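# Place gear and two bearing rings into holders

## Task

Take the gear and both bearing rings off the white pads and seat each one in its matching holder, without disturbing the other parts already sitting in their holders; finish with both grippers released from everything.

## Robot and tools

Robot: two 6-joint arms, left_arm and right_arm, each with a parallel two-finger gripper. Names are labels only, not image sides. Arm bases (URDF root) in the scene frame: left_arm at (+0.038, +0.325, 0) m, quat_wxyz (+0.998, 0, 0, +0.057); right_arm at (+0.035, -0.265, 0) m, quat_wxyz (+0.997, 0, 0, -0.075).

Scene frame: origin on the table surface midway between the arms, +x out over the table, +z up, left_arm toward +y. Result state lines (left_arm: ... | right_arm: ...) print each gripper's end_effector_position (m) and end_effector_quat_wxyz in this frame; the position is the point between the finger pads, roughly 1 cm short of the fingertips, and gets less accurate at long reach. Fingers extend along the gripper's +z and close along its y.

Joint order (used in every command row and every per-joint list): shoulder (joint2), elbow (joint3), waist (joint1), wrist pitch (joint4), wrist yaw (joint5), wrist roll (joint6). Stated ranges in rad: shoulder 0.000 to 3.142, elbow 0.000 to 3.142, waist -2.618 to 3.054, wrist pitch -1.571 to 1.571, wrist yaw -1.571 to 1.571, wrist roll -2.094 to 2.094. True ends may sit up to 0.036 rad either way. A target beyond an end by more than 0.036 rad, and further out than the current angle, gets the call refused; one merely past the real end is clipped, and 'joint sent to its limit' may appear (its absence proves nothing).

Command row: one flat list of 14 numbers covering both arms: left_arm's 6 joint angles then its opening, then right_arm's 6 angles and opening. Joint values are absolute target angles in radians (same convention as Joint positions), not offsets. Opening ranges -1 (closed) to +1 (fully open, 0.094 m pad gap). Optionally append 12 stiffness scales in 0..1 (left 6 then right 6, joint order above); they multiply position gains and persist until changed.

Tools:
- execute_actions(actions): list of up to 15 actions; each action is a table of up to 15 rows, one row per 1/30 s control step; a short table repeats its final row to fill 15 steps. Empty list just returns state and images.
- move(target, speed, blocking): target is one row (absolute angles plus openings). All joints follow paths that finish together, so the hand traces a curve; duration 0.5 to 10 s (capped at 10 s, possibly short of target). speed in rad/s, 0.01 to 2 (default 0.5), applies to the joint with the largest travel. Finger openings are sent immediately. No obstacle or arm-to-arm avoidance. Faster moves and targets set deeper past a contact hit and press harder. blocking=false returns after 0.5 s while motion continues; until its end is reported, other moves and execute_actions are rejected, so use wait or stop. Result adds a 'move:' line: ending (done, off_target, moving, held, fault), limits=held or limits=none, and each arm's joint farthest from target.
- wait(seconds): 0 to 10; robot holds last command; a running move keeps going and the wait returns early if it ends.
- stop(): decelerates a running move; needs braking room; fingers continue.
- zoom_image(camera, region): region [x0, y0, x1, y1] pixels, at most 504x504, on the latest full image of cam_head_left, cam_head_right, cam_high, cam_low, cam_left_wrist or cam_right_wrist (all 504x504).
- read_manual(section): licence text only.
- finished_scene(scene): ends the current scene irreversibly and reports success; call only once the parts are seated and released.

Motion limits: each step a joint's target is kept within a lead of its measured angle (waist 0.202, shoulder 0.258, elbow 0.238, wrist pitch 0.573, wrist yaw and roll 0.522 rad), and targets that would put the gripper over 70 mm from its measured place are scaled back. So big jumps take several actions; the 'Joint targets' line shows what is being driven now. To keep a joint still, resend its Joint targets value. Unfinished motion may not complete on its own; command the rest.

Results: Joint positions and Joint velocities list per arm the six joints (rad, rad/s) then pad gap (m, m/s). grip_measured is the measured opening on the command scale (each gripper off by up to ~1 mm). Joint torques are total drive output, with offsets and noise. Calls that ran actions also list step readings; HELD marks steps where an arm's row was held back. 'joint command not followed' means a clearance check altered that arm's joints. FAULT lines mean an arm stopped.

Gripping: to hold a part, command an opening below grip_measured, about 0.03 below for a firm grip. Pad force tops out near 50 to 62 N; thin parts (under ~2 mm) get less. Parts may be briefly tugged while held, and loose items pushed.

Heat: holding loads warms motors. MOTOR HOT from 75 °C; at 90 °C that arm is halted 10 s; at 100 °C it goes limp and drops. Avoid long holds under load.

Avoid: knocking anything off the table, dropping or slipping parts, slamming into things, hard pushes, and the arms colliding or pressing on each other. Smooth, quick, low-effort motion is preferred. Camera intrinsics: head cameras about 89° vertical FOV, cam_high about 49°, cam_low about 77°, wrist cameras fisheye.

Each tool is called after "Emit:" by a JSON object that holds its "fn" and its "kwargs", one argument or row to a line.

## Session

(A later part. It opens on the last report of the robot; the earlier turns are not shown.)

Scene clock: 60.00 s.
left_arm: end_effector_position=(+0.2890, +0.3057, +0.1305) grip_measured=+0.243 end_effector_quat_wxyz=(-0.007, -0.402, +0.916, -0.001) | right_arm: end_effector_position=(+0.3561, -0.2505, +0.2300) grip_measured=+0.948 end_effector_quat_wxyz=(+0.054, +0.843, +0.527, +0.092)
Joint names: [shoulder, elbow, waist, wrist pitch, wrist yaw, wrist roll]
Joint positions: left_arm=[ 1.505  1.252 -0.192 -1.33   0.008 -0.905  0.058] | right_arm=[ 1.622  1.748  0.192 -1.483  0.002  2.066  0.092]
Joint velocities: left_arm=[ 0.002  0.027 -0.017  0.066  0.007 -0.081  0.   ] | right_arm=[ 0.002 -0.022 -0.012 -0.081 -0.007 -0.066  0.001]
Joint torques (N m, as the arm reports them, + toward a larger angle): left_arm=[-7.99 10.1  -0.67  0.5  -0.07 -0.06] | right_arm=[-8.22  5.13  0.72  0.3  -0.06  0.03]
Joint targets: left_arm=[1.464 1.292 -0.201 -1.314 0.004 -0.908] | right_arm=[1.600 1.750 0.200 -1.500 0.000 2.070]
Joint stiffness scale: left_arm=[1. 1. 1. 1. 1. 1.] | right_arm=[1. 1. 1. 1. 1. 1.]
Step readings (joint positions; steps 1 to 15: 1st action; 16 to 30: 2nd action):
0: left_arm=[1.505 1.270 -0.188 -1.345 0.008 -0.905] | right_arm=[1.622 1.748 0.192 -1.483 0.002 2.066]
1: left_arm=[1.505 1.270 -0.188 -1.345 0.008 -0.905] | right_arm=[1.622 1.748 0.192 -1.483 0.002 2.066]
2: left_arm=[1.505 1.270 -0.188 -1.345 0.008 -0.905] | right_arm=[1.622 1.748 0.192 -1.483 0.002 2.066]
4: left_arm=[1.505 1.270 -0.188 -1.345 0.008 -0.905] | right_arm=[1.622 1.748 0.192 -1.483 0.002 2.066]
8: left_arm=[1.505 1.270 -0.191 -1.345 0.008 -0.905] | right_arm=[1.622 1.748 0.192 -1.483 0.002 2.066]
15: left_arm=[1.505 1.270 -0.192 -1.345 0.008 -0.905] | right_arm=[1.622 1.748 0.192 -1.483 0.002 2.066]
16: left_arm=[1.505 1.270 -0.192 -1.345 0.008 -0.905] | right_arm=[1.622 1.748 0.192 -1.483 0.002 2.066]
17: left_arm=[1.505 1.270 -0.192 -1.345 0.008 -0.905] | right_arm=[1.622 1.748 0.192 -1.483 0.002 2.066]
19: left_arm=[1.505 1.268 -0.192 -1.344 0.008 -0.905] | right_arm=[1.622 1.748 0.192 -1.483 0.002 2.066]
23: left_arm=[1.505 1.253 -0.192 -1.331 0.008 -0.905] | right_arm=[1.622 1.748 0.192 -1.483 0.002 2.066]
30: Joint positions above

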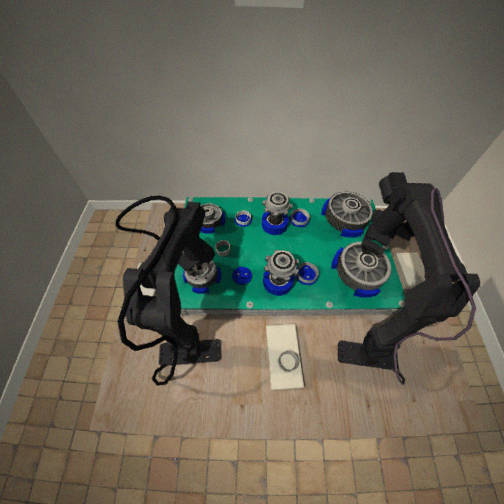

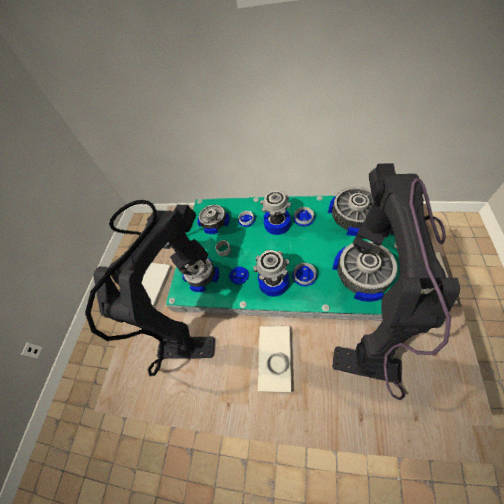

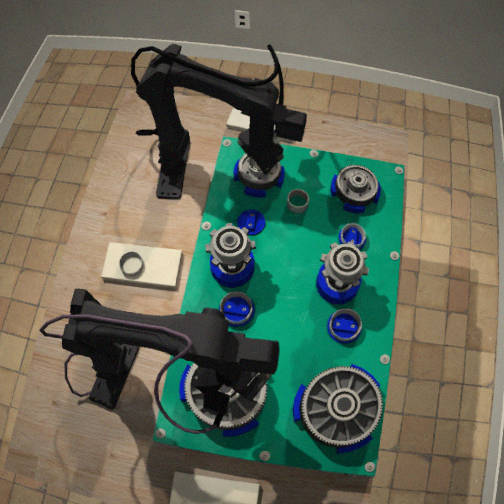

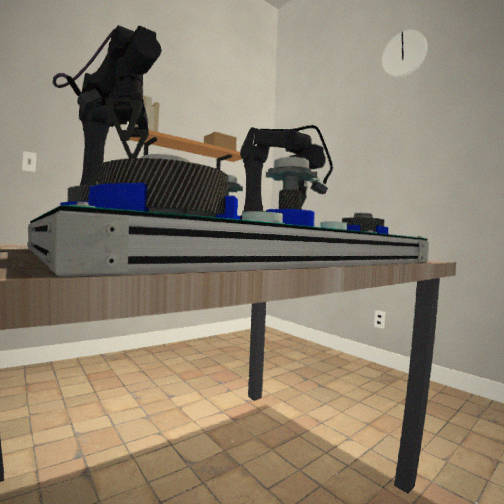

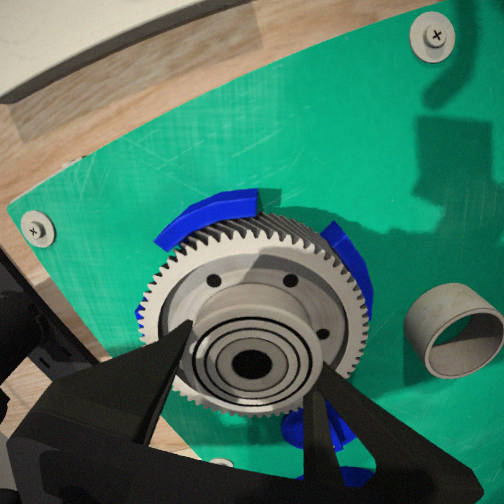

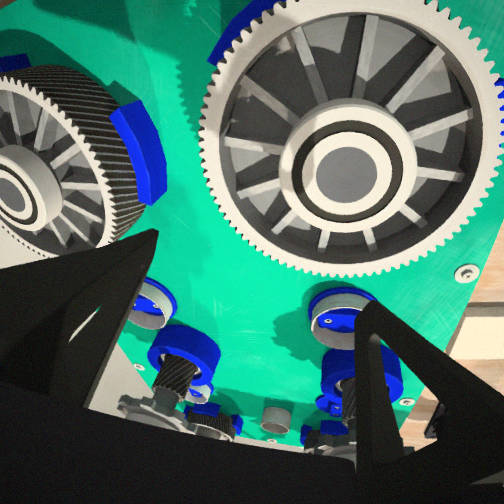

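Emit:
{"fn": "execute_actions", "kwargs": {
  "actions": [
    [[1.464,1.289,-0.198,-1.308,0.004,-0.908,0.18,1.6,1.75,0.2,-1.5,0,2.07,0.95],[1.465,1.286,-0.195,-1.302,0.004,-0.908,0.18,1.6,1.75,0.2,-1.5,0,2.07,0.95],[1.466,1.283,-0.192,-1.297,0.004,-0.908,0.18,1.6,1.75,0.2,-1.5,0,2.07,0.95],[1.467,1.28,-0.192,-1.293,0.004,-0.908,0.18,1.6,1.75,0.2,-1.5,0,2.07,0.95],[1.468,1.277,-0.192,-1.29,0.004,-0.908,0.18,1.6,1.75,0.2,-1.5,0,2.07,0.95],[1.468,1.274,-0.192,-1.287,0.004,-0.908,0.18,1.6,1.75,0.2,-1.5,0,2.07,0.95],[1.468,1.271,-0.192,-1.284,0.004,-0.908,0.18,1.6,1.75,0.2,-1.5,0,2.07,0.95],[1.468,1.268,-0.192,-1.281,0.004,-0.908,0.18,1.6,1.75,0.2,-1.5,0,2.07,0.95],[1.468,1.265,-0.192,-1.278,0.004,-0.908,0.18,1.6,1.75,0.2,-1.5,0,2.07,0.95]]
  ]
}}

Emit:
{"fn": "zoom_image", "kwargs": {
  "camera": "cam_left_wrist",
  "region": [130,170,390,430]
}}

Scene clock: 61.23 s.
left_arm: end_effector_position=(+0.2884, +0.3048, +0.1287) grip_measured=+0.243 end_effector_quat_wxyz=(-0.009, -0.402, +0.916, -0.002) | right_arm: end_effector_position=(+0.3561, -0.2505, +0.2300) grip_measured=+0.948 end_effector_quat_wxyz=(+0.054, +0.843, +0.527, +0.092)
Joint names: [shoulder, elbow, waist, wrist pitch, wrist yaw, wrist roll]
Joint positions: left_arm=[ 1.505  1.245 -0.192 -1.325  0.013 -0.905  0.058] | right_arm=[ 1.622  1.748  0.192 -1.483  0.002  2.066  0.092]
Joint velocities: left_arm=[-0.007 -0.002 -0.002 -0.007 -0.022 -0.051  0.001] | right_arm=[ 0.002 -0.012  0.007  0.066 -0.037 -0.007  0.   ]
Joint torques (N m, as the arm reports them, + toward a larger angle): left_arm=[-7.57  8.36  0.09  0.87 -0.08 -0.06] | right_arm=[-8.3   5.21  0.74  0.3  -0.05  0.04]
Joint targets: left_arm=[1.468 1.265 -0.192 -1.278 0.004 -0.908] | right_arm=[1.600 1.750 0.200 -1.500 0.000 2.070]
Joint stiffness scale: left_arm=[1. 1. 1. 1. 1. 1.] | right_arm=[1. 1. 1. 1. 1. 1.]
Step readings (joint positions):
0: left_arm=[1.505 1.252 -0.192 -1.330 0.008 -0.905] | right_arm=[1.622 1.748 0.192 -1.483 0.002 2.066]
1: left_arm=[1.505 1.252 -0.192 -1.329 0.008 -0.905] | right_arm=[1.622 1.748 0.192 -1.483 0.002 2.066]
2: left_arm=[1.505 1.252 -0.192 -1.329 0.008 -0.905] | right_arm=[1.622 1.748 0.192 -1.483 0.002 2.066]
4: left_arm=[1.505 1.252 -0.192 -1.329 0.008 -0.905] | right_arm=[1.622 1.748 0.192 -1.483 0.002 2.066]
8: left_arm=[1.505 1.245 -0.192 -1.325 0.013 -0.905] | right_arm=[1.622 1.748 0.192 -1.483 0.002 2.066]
15: Joint positions above

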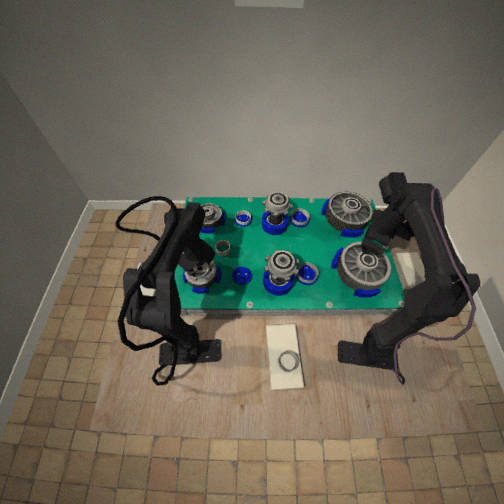

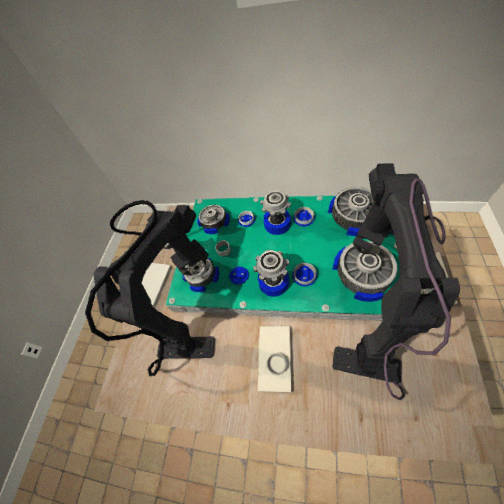

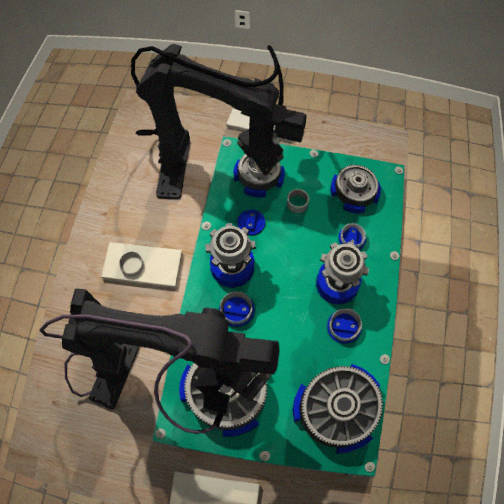

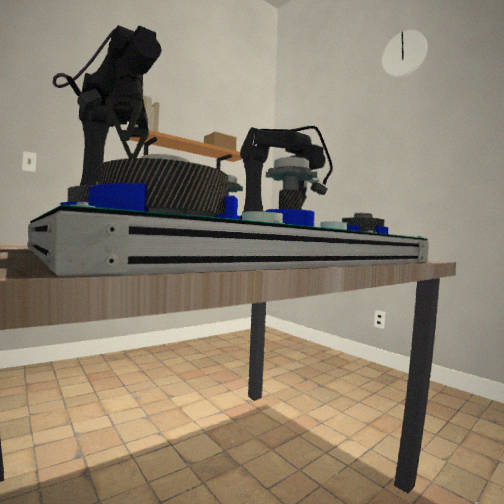

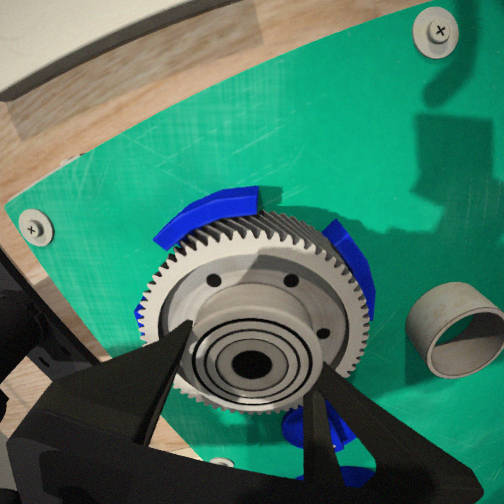

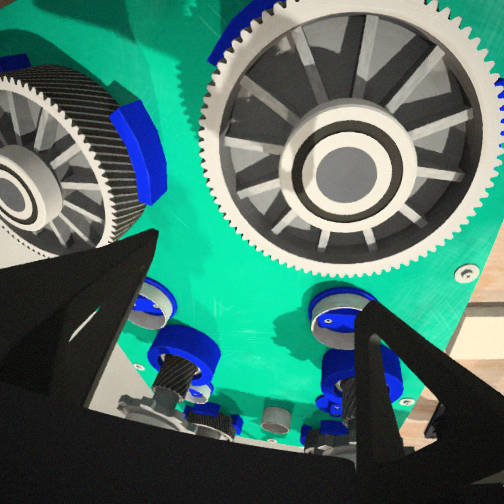

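Region (130, 170, 390, 430) of cam_left_wrist's 504x504 image, scaled by 1.938, with more detail than that image has.

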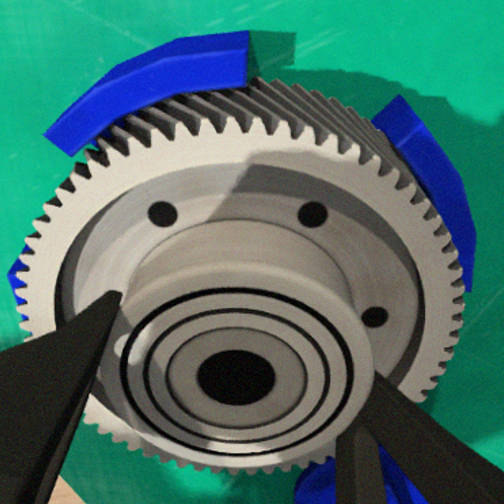

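Emit:
{"fn": "execute_actions", "kwargs": {
  "actions": [
    [[1.46,1.29,-0.19,-1.30,0,-0.908,0.18,1.6,1.75,0.2,-1.5,0,2.07,0.95],[1.455,1.31,-0.19,-1.32,0,-0.908,0.18,1.6,1.75,0.2,-1.5,0,2.07,0.95],[1.45,1.325,-0.19,-1.33,0,-0.908,0.18,1.6,1.75,0.2,-1.5,0,2.07,0.95],[1.445,1.33,-0.19,-1.335,0,-0.908,0.18,1.6,1.75,0.2,-1.5,0,2.07,0.95],[1.44,1.335,-0.19,-1.34,0,-0.908,0.18,1.6,1.75,0.2,-1.5,0,2.07,0.95],[1.437,1.34,-0.19,-1.343,0,-0.908,0.18,1.6,1.75,0.2,-1.5,0,2.07,0.95],[1.434,1.344,-0.19,-1.346,0,-0.908,0.18,1.6,1.75,0.2,-1.5,0,2.07,0.95],[1.431,1.347,-0.19,-1.349,0,-0.908,0.18,1.6,1.75,0.2,-1.5,0,2.07,0.95],[1.428,1.35,-0.19,-1.352,0,-0.908,0.18,1.6,1.75,0.2,-1.5,0,2.07,0.95],[1.425,1.35,-0.19,-1.354,0,-0.908,0.18,1.6,1.75,0.2,-1.5,0,2.07,0.95],[1.423,1.35,-0.19,-1.355,0,-0.908,0.18,1.6,1.75,0.2,-1.5,0,2.07,0.95]],
    [[1.423,1.35,-0.19,-1.355,0,-0.908,0.18,1.6,1.75,0.2,-1.5,0,2.07,0.95]]
  ]
}}

Emit:
{"fn": "zoom_image", "kwargs": {
  "camera": "cam_left_wrist",
  "region": [130,170,390,430]
}}

Emit:
{"fn": "zoom_image", "kwargs": {
  "camera": "cam_head_left",
  "region": [160,230,250,320]
}}

Emit:
{"fn": "zoom_image", "kwargs": {
  "camera": "cam_high",
  "region": [200,110,320,230]
}}

Scene clock: 63.43 s.
left_arm: end_effector_position=(+0.2896, +0.3060, +0.1327) grip_measured=+0.243 end_effector_quat_wxyz=(-0.006, -0.402, +0.916, -0.000) | right_arm: end_effector_position=(+0.3561, -0.2505, +0.2300) grip_measured=+0.948 end_effector_quat_wxyz=(+0.054, +0.843, +0.527, +0.092)
Joint names: [shoulder, elbow, waist, wrist pitch, wrist yaw, wrist roll]
Joint positions: left_arm=[ 1.505  1.261 -0.192 -1.337  0.005 -0.905  0.058] | right_arm=[ 1.622  1.748  0.192 -1.483  0.002  2.066  0.092]
Joint velocities: left_arm=[ 0.007 -0.007 -0.017 -0.051 -0.037 -0.022 -0.   ] | right_arm=[-0.007 -0.022 -0.007 -0.022  0.037  0.007  0.   ]
Joint torques (N m, as the arm reports them, + toward a larger angle): left_arm=[-11.    14.56   0.23   0.09  -0.07  -0.06] | right_arm=[-8.24  5.15  0.73  0.29 -0.05  0.04]
Joint targets: left_arm=[1.423 1.350 -0.190 -1.355 0.000 -0.908] | right_arm=[1.600 1.750 0.200 -1.500 0.000 2.070]
Joint stiffness scale: left_arm=[1. 1. 1. 1. 1. 1.] | right_arm=[1. 1. 1. 1. 1. 1.]
Step readings (joint positions; steps 1 to 15: 1st action; 16 to 30: 2nd action):
0: left_arm=[1.505 1.245 -0.192 -1.325 0.013 -0.905] | right_arm=[1.622 1.748 0.192 -1.483 0.002 2.066]
1: left_arm=[1.505 1.245 -0.192 -1.325 0.013 -0.905] | right_arm=[1.622 1.748 0.192 -1.483 0.002 2.066]
2: left_arm=[1.505 1.245 -0.192 -1.325 0.013 -0.905] | right_arm=[1.622 1.748 0.192 -1.483 0.002 2.066]
4: left_arm=[1.505 1.247 -0.192 -1.327 0.012 -0.905] | right_arm=[1.622 1.748 0.192 -1.483 0.002 2.066]
8: left_arm=[1.505 1.255 -0.192 -1.331 0.006 -0.905] | right_arm=[1.622 1.748 0.192 -1.483 0.002 2.066]
15: left_arm=[1.505 1.261 -0.192 -1.337 0.005 -0.905] | right_arm=[1.622 1.748 0.192 -1.483 0.002 2.066]
16: left_arm=[1.505 1.261 -0.192 -1.337 0.005 -0.905] | right_arm=[1.622 1.748 0.192 -1.483 0.002 2.066]
17: left_arm=[1.505 1.261 -0.192 -1.337 0.005 -0.905] | right_arm=[1.622 1.748 0.192 -1.483 0.002 2.066]
19: left_arm=[1.505 1.261 -0.192 -1.337 0.005 -0.905] | right_arm=[1.622 1.748 0.192 -1.483 0.002 2.066]
23: left_arm=[1.505 1.261 -0.192 -1.337 0.005 -0.905] | right_arm=[1.622 1.748 0.192 -1.483 0.002 2.066]
30: Joint positions above

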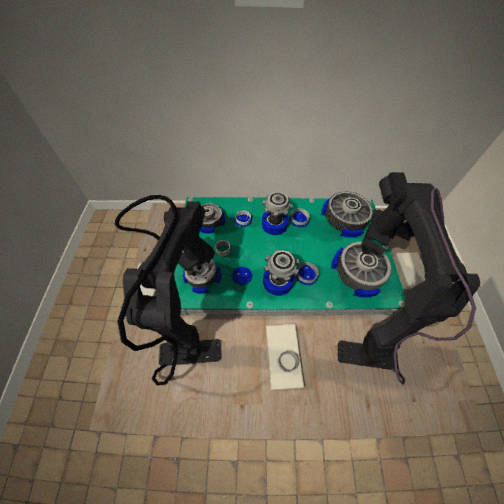

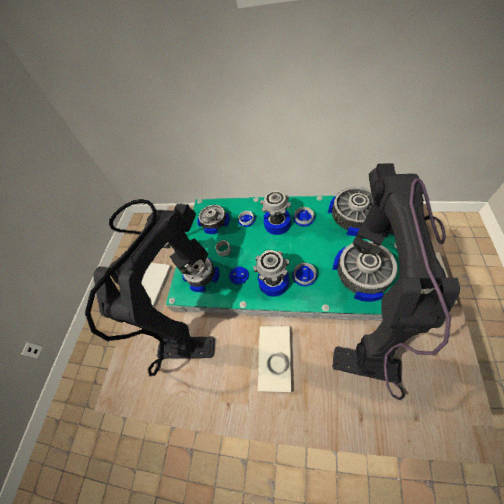

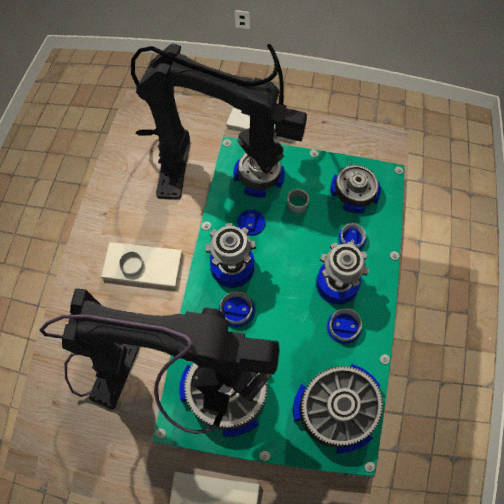

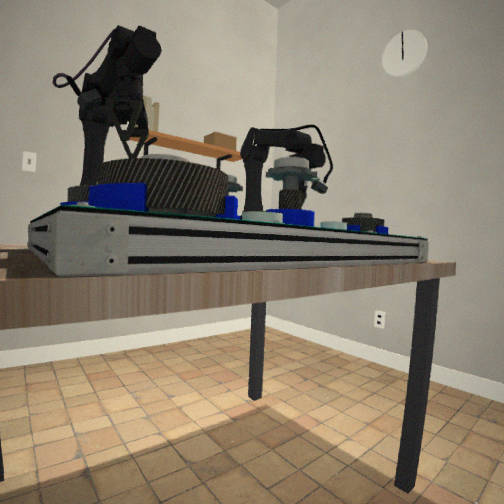

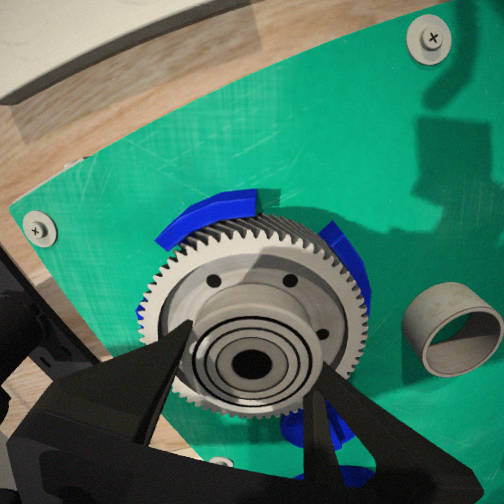

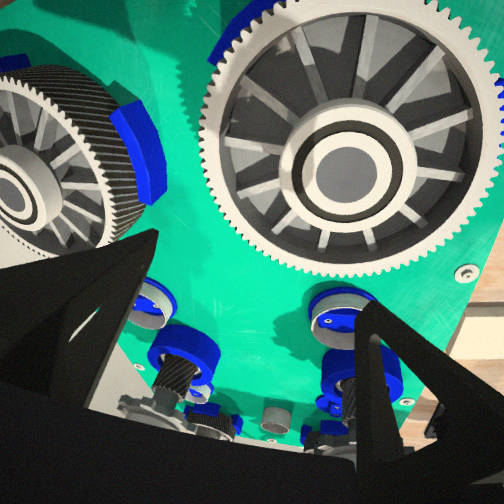

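Region (130, 170, 390, 430) of cam_left_wrist's 504x504 image, scaled by 1.938, with more detail than that image has.

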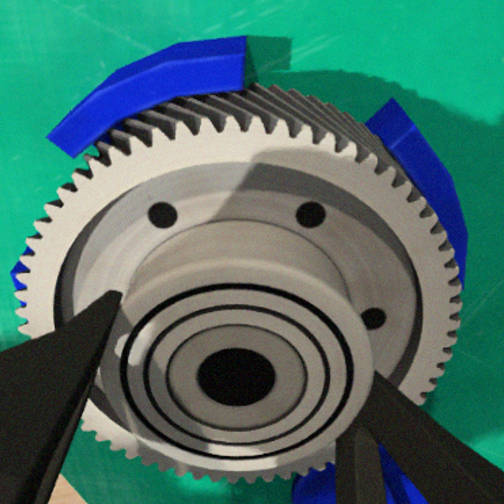

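Region (160, 230, 250, 320) of cam_head_left's 504x504 image, scaled by 5.600, with more detail than that image has.

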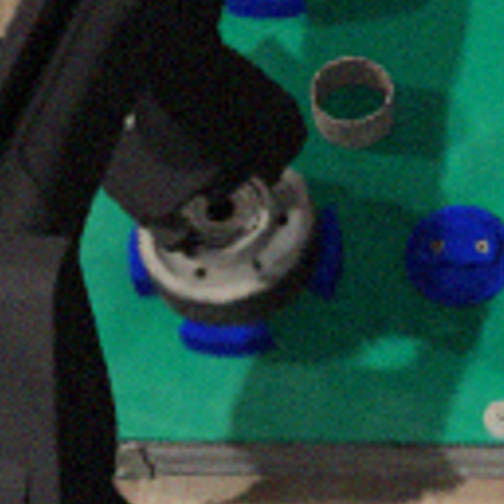

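Region (200, 110, 320, 230) of cam_high's 504x504 image, scaled by 4.200, with more detail than that image has.

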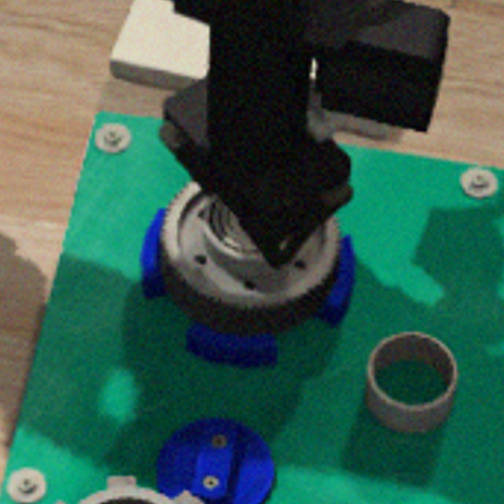

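Emit:
{"fn": "execute_actions", "kwargs": {
  "actions": [
    [[1.44,1.35,-0.19,-1.358,0.003,-0.908,0.18,1.6,1.75,0.2,-1.5,0,2.07,0.95],[1.45,1.35,-0.19,-1.361,0.003,-0.908,0.18,1.6,1.75,0.2,-1.5,0,2.07,0.95],[1.45,1.35,-0.19,-1.364,0.003,-0.908,0.18,1.6,1.75,0.2,-1.5,0,2.07,0.95],[1.45,1.35,-0.19,-1.367,0.003,-0.908,0.18,1.6,1.75,0.2,-1.5,0,2.07,0.95],[1.45,1.35,-0.19,-1.37,0.003,-0.908,0.18,1.6,1.75,0.2,-1.5,0,2.07,0.95],[1.45,1.35,-0.19,-1.373,0.003,-0.908,0.18,1.6,1.75,0.2,-1.5,0,2.07,0.95]]
  ]
}}

Emit:
{"fn": "zoom_image", "kwargs": {
  "camera": "cam_left_wrist",
  "region": [130,170,390,430]
}}

Scene clock: 65.93 s.
left_arm: end_effector_position=(+0.2880, +0.3062, +0.1327) grip_measured=+0.243 end_effector_quat_wxyz=(-0.008, -0.402, +0.916, +0.001) | right_arm: end_effector_position=(+0.3561, -0.2505, +0.2300) grip_measured=+0.948 end_effector_quat_wxyz=(+0.054, +0.843, +0.527, +0.092)
Joint names: [shoulder, elbow, waist, wrist pitch, wrist yaw, wrist roll]
Joint positions: left_arm=[ 1.505  1.261 -0.192 -1.343  0.005 -0.905  0.058] | right_arm=[ 1.622  1.748  0.192 -1.483  0.002  2.066  0.092]
Joint velocities: left_arm=[-0.007 -0.007  0.002 -0.051 -0.066  0.022 -0.001] | right_arm=[ 0.002  0.007  0.002 -0.022 -0.007  0.037 -0.001]
Joint torques (N m, as the arm reports them, + toward a larger angle): left_arm=[-8.88 14.53  0.18 -0.07 -0.03 -0.06] | right_arm=[-8.26  5.13  0.71  0.29 -0.06  0.03]
Joint targets: left_arm=[1.450 1.350 -0.190 -1.373 0.003 -0.908] | right_arm=[1.600 1.750 0.200 -1.500 -0.000 2.070]
Joint stiffness scale: left_arm=[1. 1. 1. 1. 1. 1.] | right_arm=[1. 1. 1. 1. 1. 1.]
Step readings (joint positions):
0: left_arm=[1.505 1.261 -0.192 -1.337 0.005 -0.905] | right_arm=[1.622 1.748 0.192 -1.483 0.002 2.066]
1: left_arm=[1.505 1.261 -0.192 -1.337 0.005 -0.905] | right_arm=[1.622 1.748 0.192 -1.483 0.002 2.066]
2: left_arm=[1.505 1.261 -0.192 -1.337 0.005 -0.905] | right_arm=[1.622 1.748 0.192 -1.483 0.002 2.066]
4: left_arm=[1.505 1.261 -0.192 -1.338 0.005 -0.905] | right_arm=[1.622 1.748 0.192 -1.483 0.002 2.066]
8: left_arm=[1.505 1.261 -0.192 -1.340 0.005 -0.905] | right_arm=[1.622 1.748 0.192 -1.483 0.002 2.066]
15: Joint positions above

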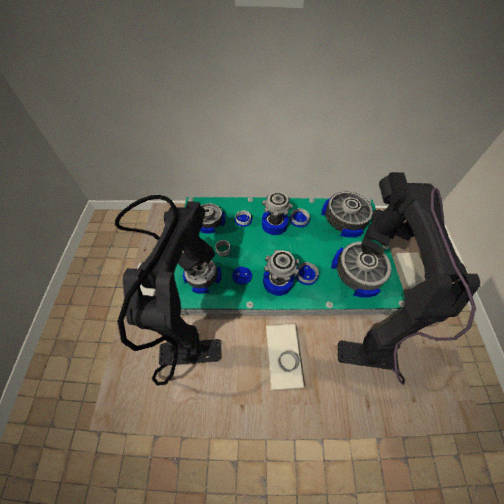

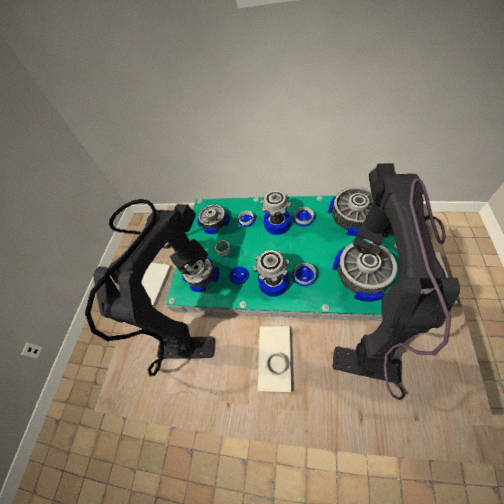

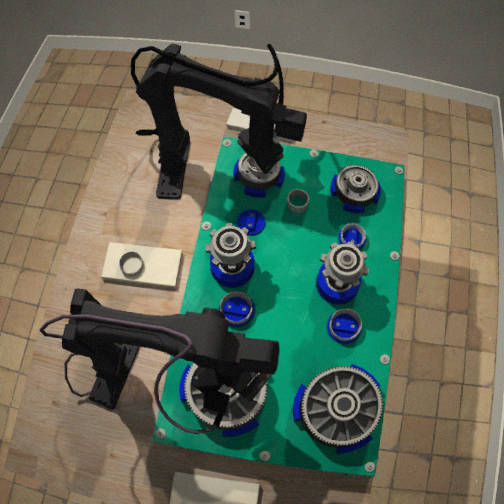

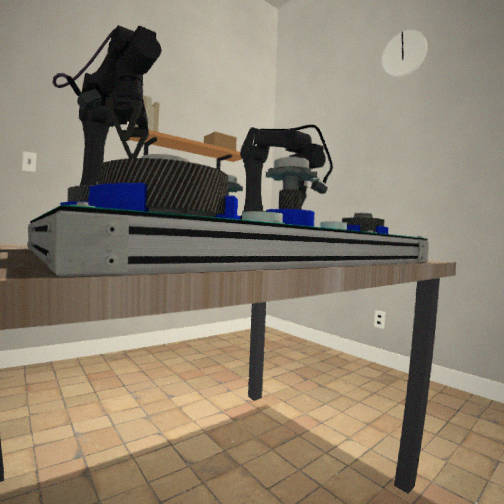

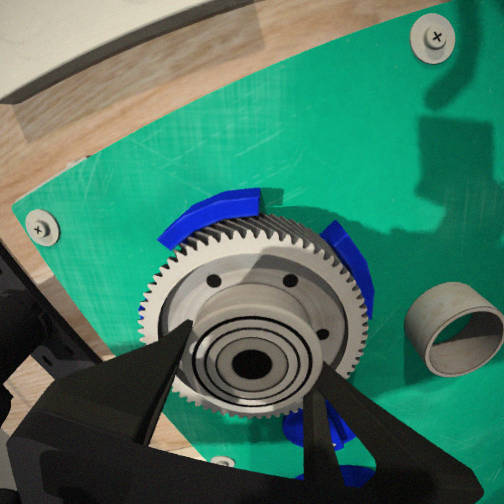

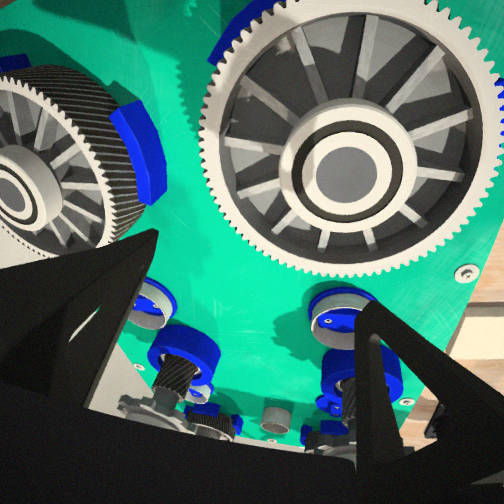

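Region (130, 170, 390, 430) of cam_left_wrist's 504x504 image, scaled by 1.938, with more detail than that image has.

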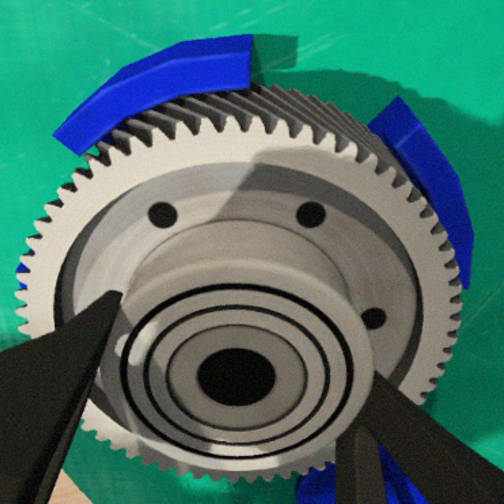

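Emit:
{"fn": "execute_actions", "kwargs": {
  "actions": [
    [[1.45,1.345,-0.194,-1.365,0.003,-0.908,0.18,1.6,1.75,0.2,-1.5,0,2.07,0.95],[1.45,1.34,-0.198,-1.355,0.003,-0.908,0.18,1.6,1.75,0.2,-1.5,0,2.07,0.95],[1.45,1.335,-0.2,-1.345,0.003,-0.908,0.18,1.6,1.75,0.2,-1.5,0,2.07,0.95],[1.45,1.33,-0.202,-1.34,0.003,-0.908,0.18,1.6,1.75,0.2,-1.5,0,2.07,0.95],[1.45,1.325,-0.204,-1.34,0.003,-0.908,0.18,1.6,1.75,0.2,-1.5,0,2.07,0.95],[1.45,1.32,-0.206,-1.34,0.003,-0.908,0.18,1.6,1.75,0.2,-1.5,0,2.07,0.95],[1.45,1.315,-0.208,-1.34,0.003,-0.908,0.18,1.6,1.75,0.2,-1.5,0,2.07,0.95]],
    [[1.45,1.30,-0.204,-1.33,0.003,-0.908,0.18,1.6,1.75,0.2,-1.5,0,2.07,0.95],[1.45,1.297,-0.202,-1.327,0.003,-0.908,0.18,1.6,1.75,0.2,-1.5,0,2.07,0.95],[1.45,1.294,-0.202,-1.324,0.003,-0.908,0.18,1.6,1.75,0.2,-1.5,0,2.07,0.95],[1.45,1.291,-0.202,-1.321,0.003,-0.908,0.18,1.6,1.75,0.2,-1.5,0,2.07,0.95],[1.45,1.288,-0.202,-1.318,0.003,-0.908,0.18,1.6,1.75,0.2,-1.5,0,2.07,0.95],[1.45,1.285,-0.202,-1.315,0.003,-0.908,0.18,1.6,1.75,0.2,-1.5,0,2.07,0.95],[1.45,1.282,-0.202,-1.312,0.003,-0.908,0.18,1.6,1.75,0.2,-1.5,0,2.07,0.95],[1.45,1.279,-0.202,-1.309,0.003,-0.908,0.18,1.6,1.75,0.2,-1.5,0,2.07,0.95],[1.45,1.276,-0.202,-1.306,0.003,-0.908,0.18,1.6,1.75,0.2,-1.5,0,2.07,0.95],[1.45,1.273,-0.202,-1.303,0.003,-0.908,0.18,1.6,1.75,0.2,-1.5,0,2.07,0.95],[1.45,1.27,-0.202,-1.30,0.003,-0.908,0.18,1.6,1.75,0.2,-1.5,0,2.07,0.95]]
  ]
}}

Emit:
{"fn": "zoom_image", "kwargs": {
  "camera": "cam_left_wrist",
  "region": [130,170,390,430]
}}

Scene clock: 68.03 s.
left_arm: end_effector_position=(+0.2882, +0.3046, +0.1286) grip_measured=+0.243 end_effector_quat_wxyz=(-0.007, -0.399, +0.917, +0.002) | right_arm: end_effector_position=(+0.3560, -0.2505, +0.2300) grip_measured=+0.948 end_effector_quat_wxyz=(+0.054, +0.843, +0.527, +0.092)
Joint names: [shoulder, elbow, waist, wrist pitch, wrist yaw, wrist roll]
Joint positions: left_arm=[ 1.505  1.245 -0.199 -1.326  0.004 -0.905  0.058] | right_arm=[ 1.622  1.748  0.192 -1.484  0.002  2.066  0.092]
Joint velocities: left_arm=[ 0.002 -0.027 -0.012 -0.022 -0.007 -0.007  0.   ] | right_arm=[-0.007 -0.007 -0.007  0.051  0.022 -0.037  0.   ]
Joint torques (N m, as the arm reports them, + toward a larger angle): left_arm=[-8.92  8.75 -0.18  0.63 -0.03 -0.08] | right_arm=[-8.23  5.1   0.73  0.3  -0.06  0.03]
Joint targets: left_arm=[1.450 1.270 -0.202 -1.300 0.003 -0.908] | right_arm=[1.600 1.750 0.200 -1.500 0.000 2.070]
Joint stiffness scale: left_arm=[1. 1. 1. 1. 1. 1.] | right_arm=[1. 1. 1. 1. 1. 1.]
Step readings (joint positions; steps 1 to 15: 1st action; 16 to 30: 2nd action):
0: left_arm=[1.505 1.261 -0.192 -1.343 0.005 -0.905] | right_arm=[1.622 1.748 0.192 -1.483 0.002 2.066]
1: left_arm=[1.505 1.261 -0.192 -1.343 0.005 -0.905] | right_arm=[1.622 1.748 0.192 -1.483 0.002 2.066]
2: left_arm=[1.505 1.261 -0.192 -1.343 0.005 -0.905] | right_arm=[1.622 1.748 0.192 -1.483 0.002 2.066]
4: left_arm=[1.505 1.261 -0.192 -1.343 0.005 -0.905] | right_arm=[1.622 1.748 0.192 -1.483 0.002 2.066]
8: left_arm=[1.505 1.261 -0.195 -1.342 0.005 -0.905] | right_arm=[1.622 1.748 0.192 -1.483 0.002 2.066]
15: left_arm=[1.505 1.261 -0.199 -1.341 0.005 -0.905] | right_arm=[1.622 1.748 0.192 -1.483 0.002 2.066]
16: left_arm=[1.505 1.261 -0.199 -1.341 0.005 -0.905] | right_arm=[1.622 1.748 0.192 -1.483 0.002 2.066]
17: left_arm=[1.505 1.261 -0.199 -1.340 0.005 -0.905] | right_arm=[1.622 1.748 0.192 -1.483 0.002 2.066]
19: left_arm=[1.505 1.261 -0.199 -1.338 0.005 -0.905] | right_arm=[1.622 1.748 0.192 -1.483 0.002 2.066]
23: left_arm=[1.505 1.251 -0.199 -1.329 0.004 -0.905] | right_arm=[1.622 1.748 0.192 -1.484 0.002 2.066]
30: Joint positions above

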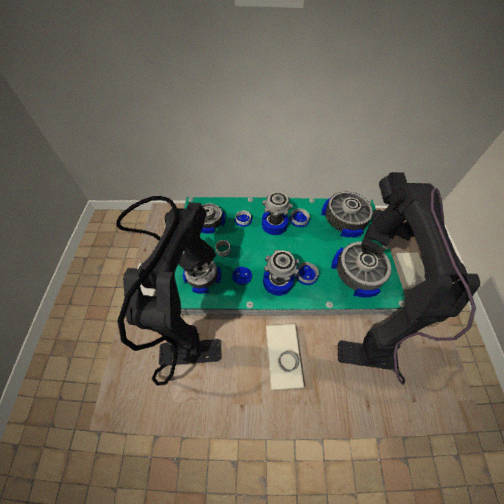

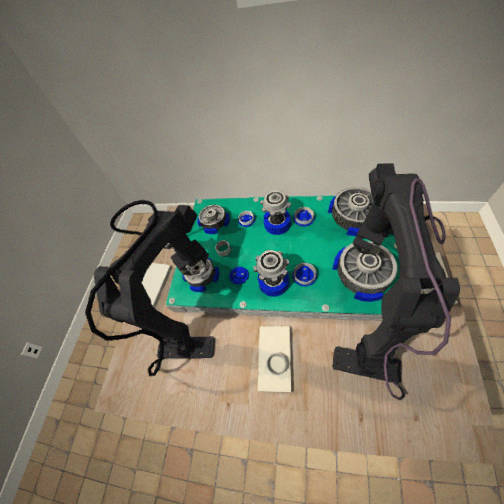

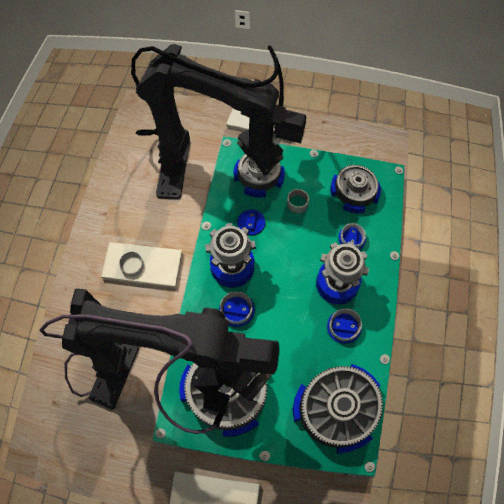

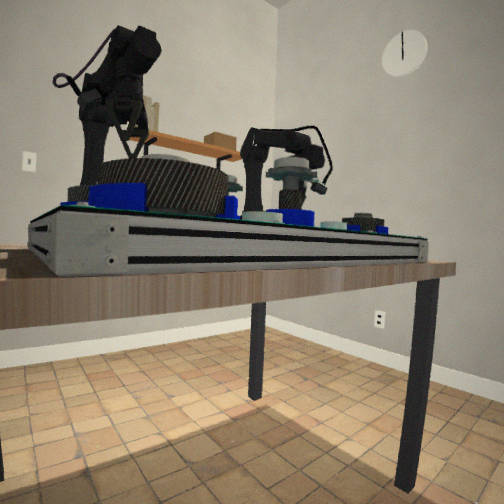

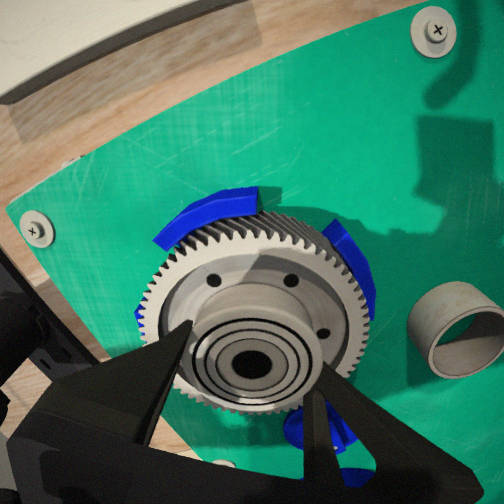

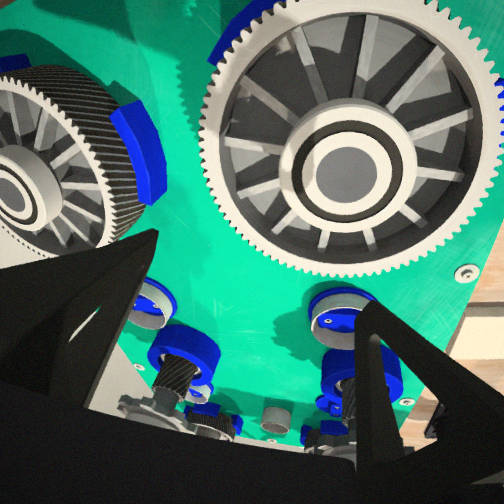

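Region (130, 170, 390, 430) of cam_left_wrist's 504x504 image, scaled by 1.938, with more detail than that image has.

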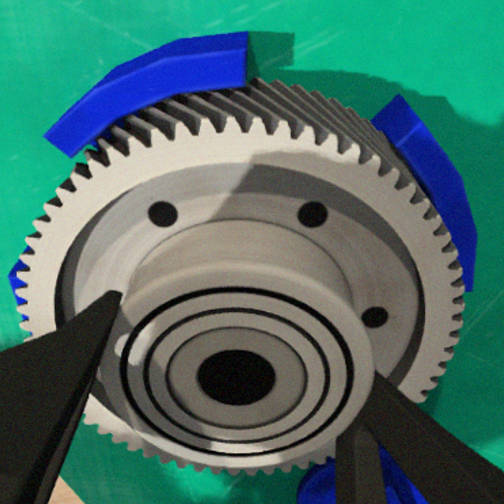

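Emit:
{"fn": "execute_actions", "kwargs": {
  "actions": [
    [[1.45,1.275,-0.199,-1.31,0.003,-0.908,0.21,1.6,1.75,0.2,-1.5,0,2.07,0.95],[1.45,1.275,-0.199,-1.31,0.003,-0.908,0.22,1.6,1.75,0.2,-1.5,0,2.07,0.95],[1.45,1.275,-0.199,-1.31,0.003,-0.908,0.23,1.6,1.75,0.2,-1.5,0,2.07,0.95],[1.45,1.272,-0.199,-1.31,0.003,-0.908,0.235,1.6,1.75,0.2,-1.5,0,2.07,0.95],[1.45,1.27,-0.199,-1.31,0.003,-0.908,0.24,1.6,1.75,0.2,-1.5,0,2.07,0.95],[1.45,1.27,-0.199,-1.31,0.003,-0.908,0.245,1.6,1.75,0.2,-1.5,0,2.07,0.95],[1.45,1.27,-0.199,-1.31,0.003,-0.908,0.25,1.6,1.75,0.2,-1.5,0,2.07,0.95],[1.45,1.27,-0.199,-1.31,0.003,-0.908,0.26,1.6,1.75,0.2,-1.5,0,2.07,0.95],[1.45,1.27,-0.199,-1.31,0.003,-0.908,0.28,1.6,1.75,0.2,-1.5,0,2.07,0.95],[1.45,1.27,-0.199,-1.31,0.003,-0.908,0.32,1.6,1.75,0.2,-1.5,0,2.07,0.95],[1.45,1.27,-0.199,-1.31,0.003,-0.908,0.4,1.6,1.75,0.2,-1.5,0,2.07,0.95]]
  ]
}}

Emit:
{"fn": "zoom_image", "kwargs": {
  "camera": "cam_left_wrist",
  "region": [130,170,390,430]
}}

Scene clock: 69.50 s.
left_arm: end_effector_position=(+0.2883, +0.3046, +0.1359) grip_measured=+0.398 end_effector_quat_wxyz=(+0.007, -0.399, +0.917, -0.006) | right_arm: end_effector_position=(+0.3560, -0.2505, +0.2300) grip_measured=+0.948 end_effector_quat_wxyz=(+0.054, +0.843, +0.527, +0.092)
Joint names: [shoulder, elbow, waist, wrist pitch, wrist yaw, wrist roll]
Joint positions: left_arm=[ 1.473  1.245 -0.199 -1.323  0.004 -0.905  0.066] | right_arm=[ 1.622  1.748  0.192 -1.484  0.002  2.066  0.092]
Joint velocities: left_arm=[-0.1    0.022  0.012 -0.022  0.051 -0.022 -0.   ] | right_arm=[-0.002  0.012 -0.002 -0.081  0.051 -0.022 -0.   ]
Joint torques (N m, as the arm reports them, + toward a larger angle): left_arm=[-6.01  8.86  0.09  0.56 -0.03 -0.05] | right_arm=[-8.3   5.13  0.7   0.29 -0.05  0.02]
Joint targets: left_arm=[1.450 1.270 -0.199 -1.310 0.003 -0.908] | right_arm=[1.600 1.750 0.200 -1.500 -0.000 2.070]
Joint stiffness scale: left_arm=[1. 1. 1. 1. 1. 1.] | right_arm=[1. 1. 1. 1. 1. 1.]
Step readings (joint positions):
0: left_arm=[1.505 1.245 -0.199 -1.326 0.004 -0.905] | right_arm=[1.622 1.748 0.192 -1.484 0.002 2.066]
1: left_arm=[1.505 1.245 -0.199 -1.326 0.004 -0.905] | right_arm=[1.622 1.748 0.192 -1.484 0.002 2.066]
2: left_arm=[1.505 1.245 -0.199 -1.326 0.004 -0.905] | right_arm=[1.622 1.748 0.192 -1.484 0.002 2.066]
4: left_arm=[1.505 1.245 -0.199 -1.326 0.004 -0.905] | right_arm=[1.622 1.748 0.192 -1.484 0.002 2.066]
8: left_arm=[1.505 1.245 -0.199 -1.326 0.004 -0.905] | right_arm=[1.622 1.748 0.192 -1.484 0.002 2.066]
15: Joint positions above

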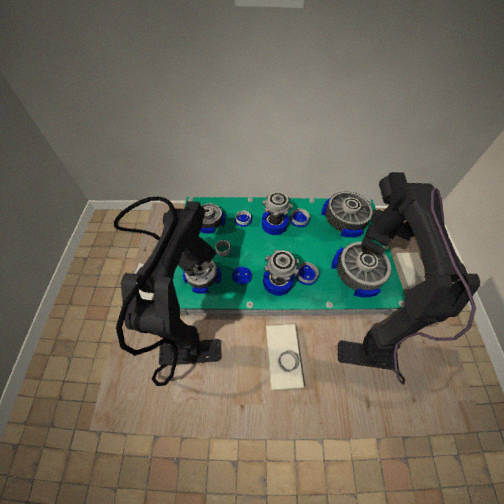

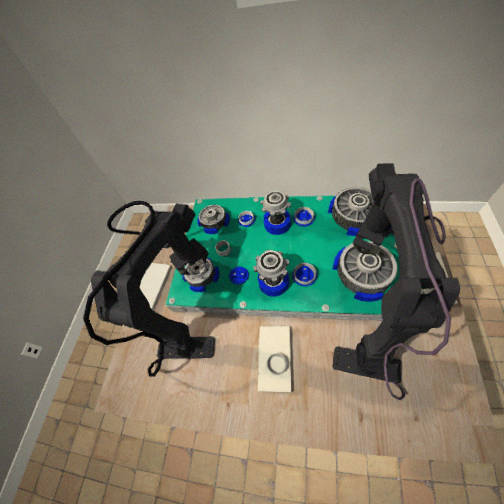

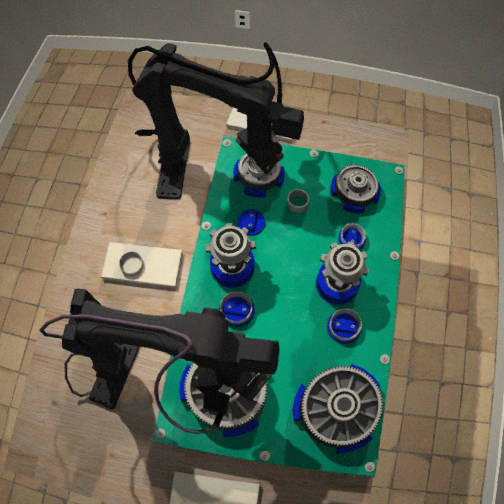

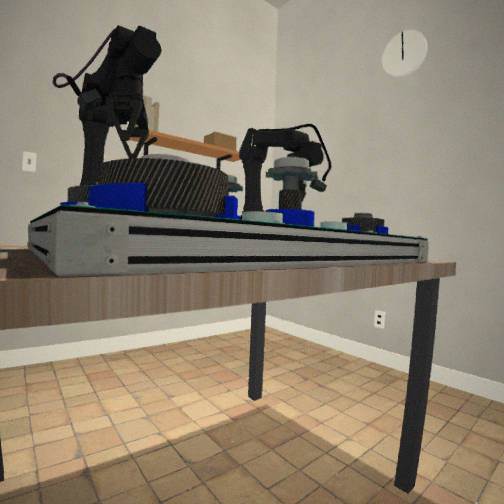

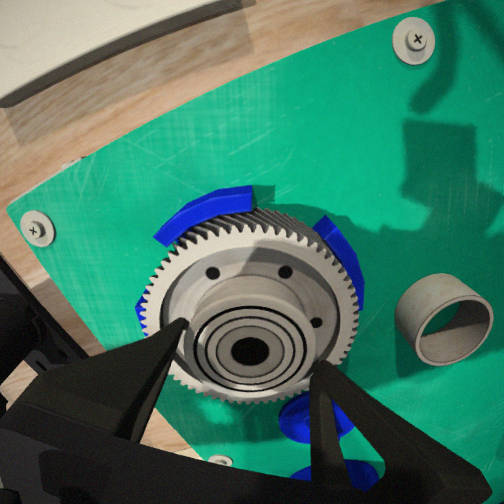

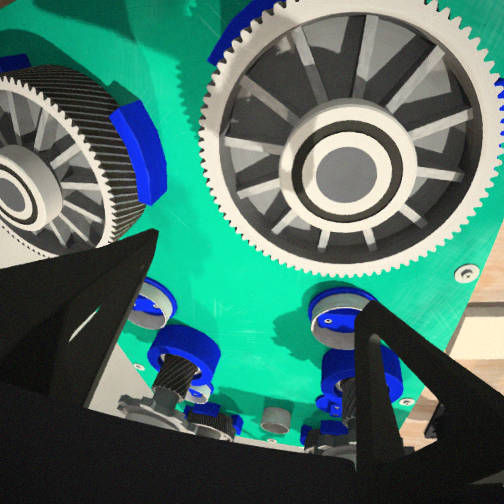

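Region (130, 170, 390, 430) of cam_left_wrist's 504x504 image, scaled by 1.938, with more detail than that image has.

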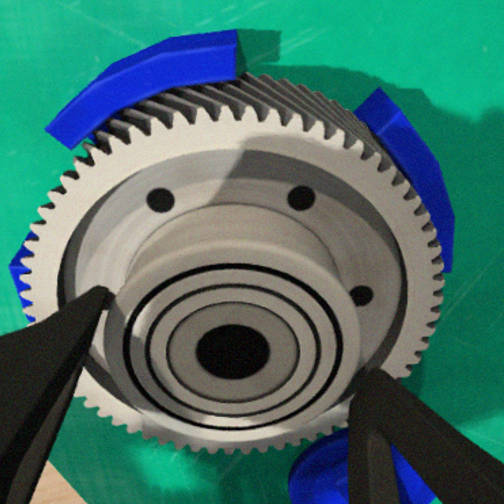

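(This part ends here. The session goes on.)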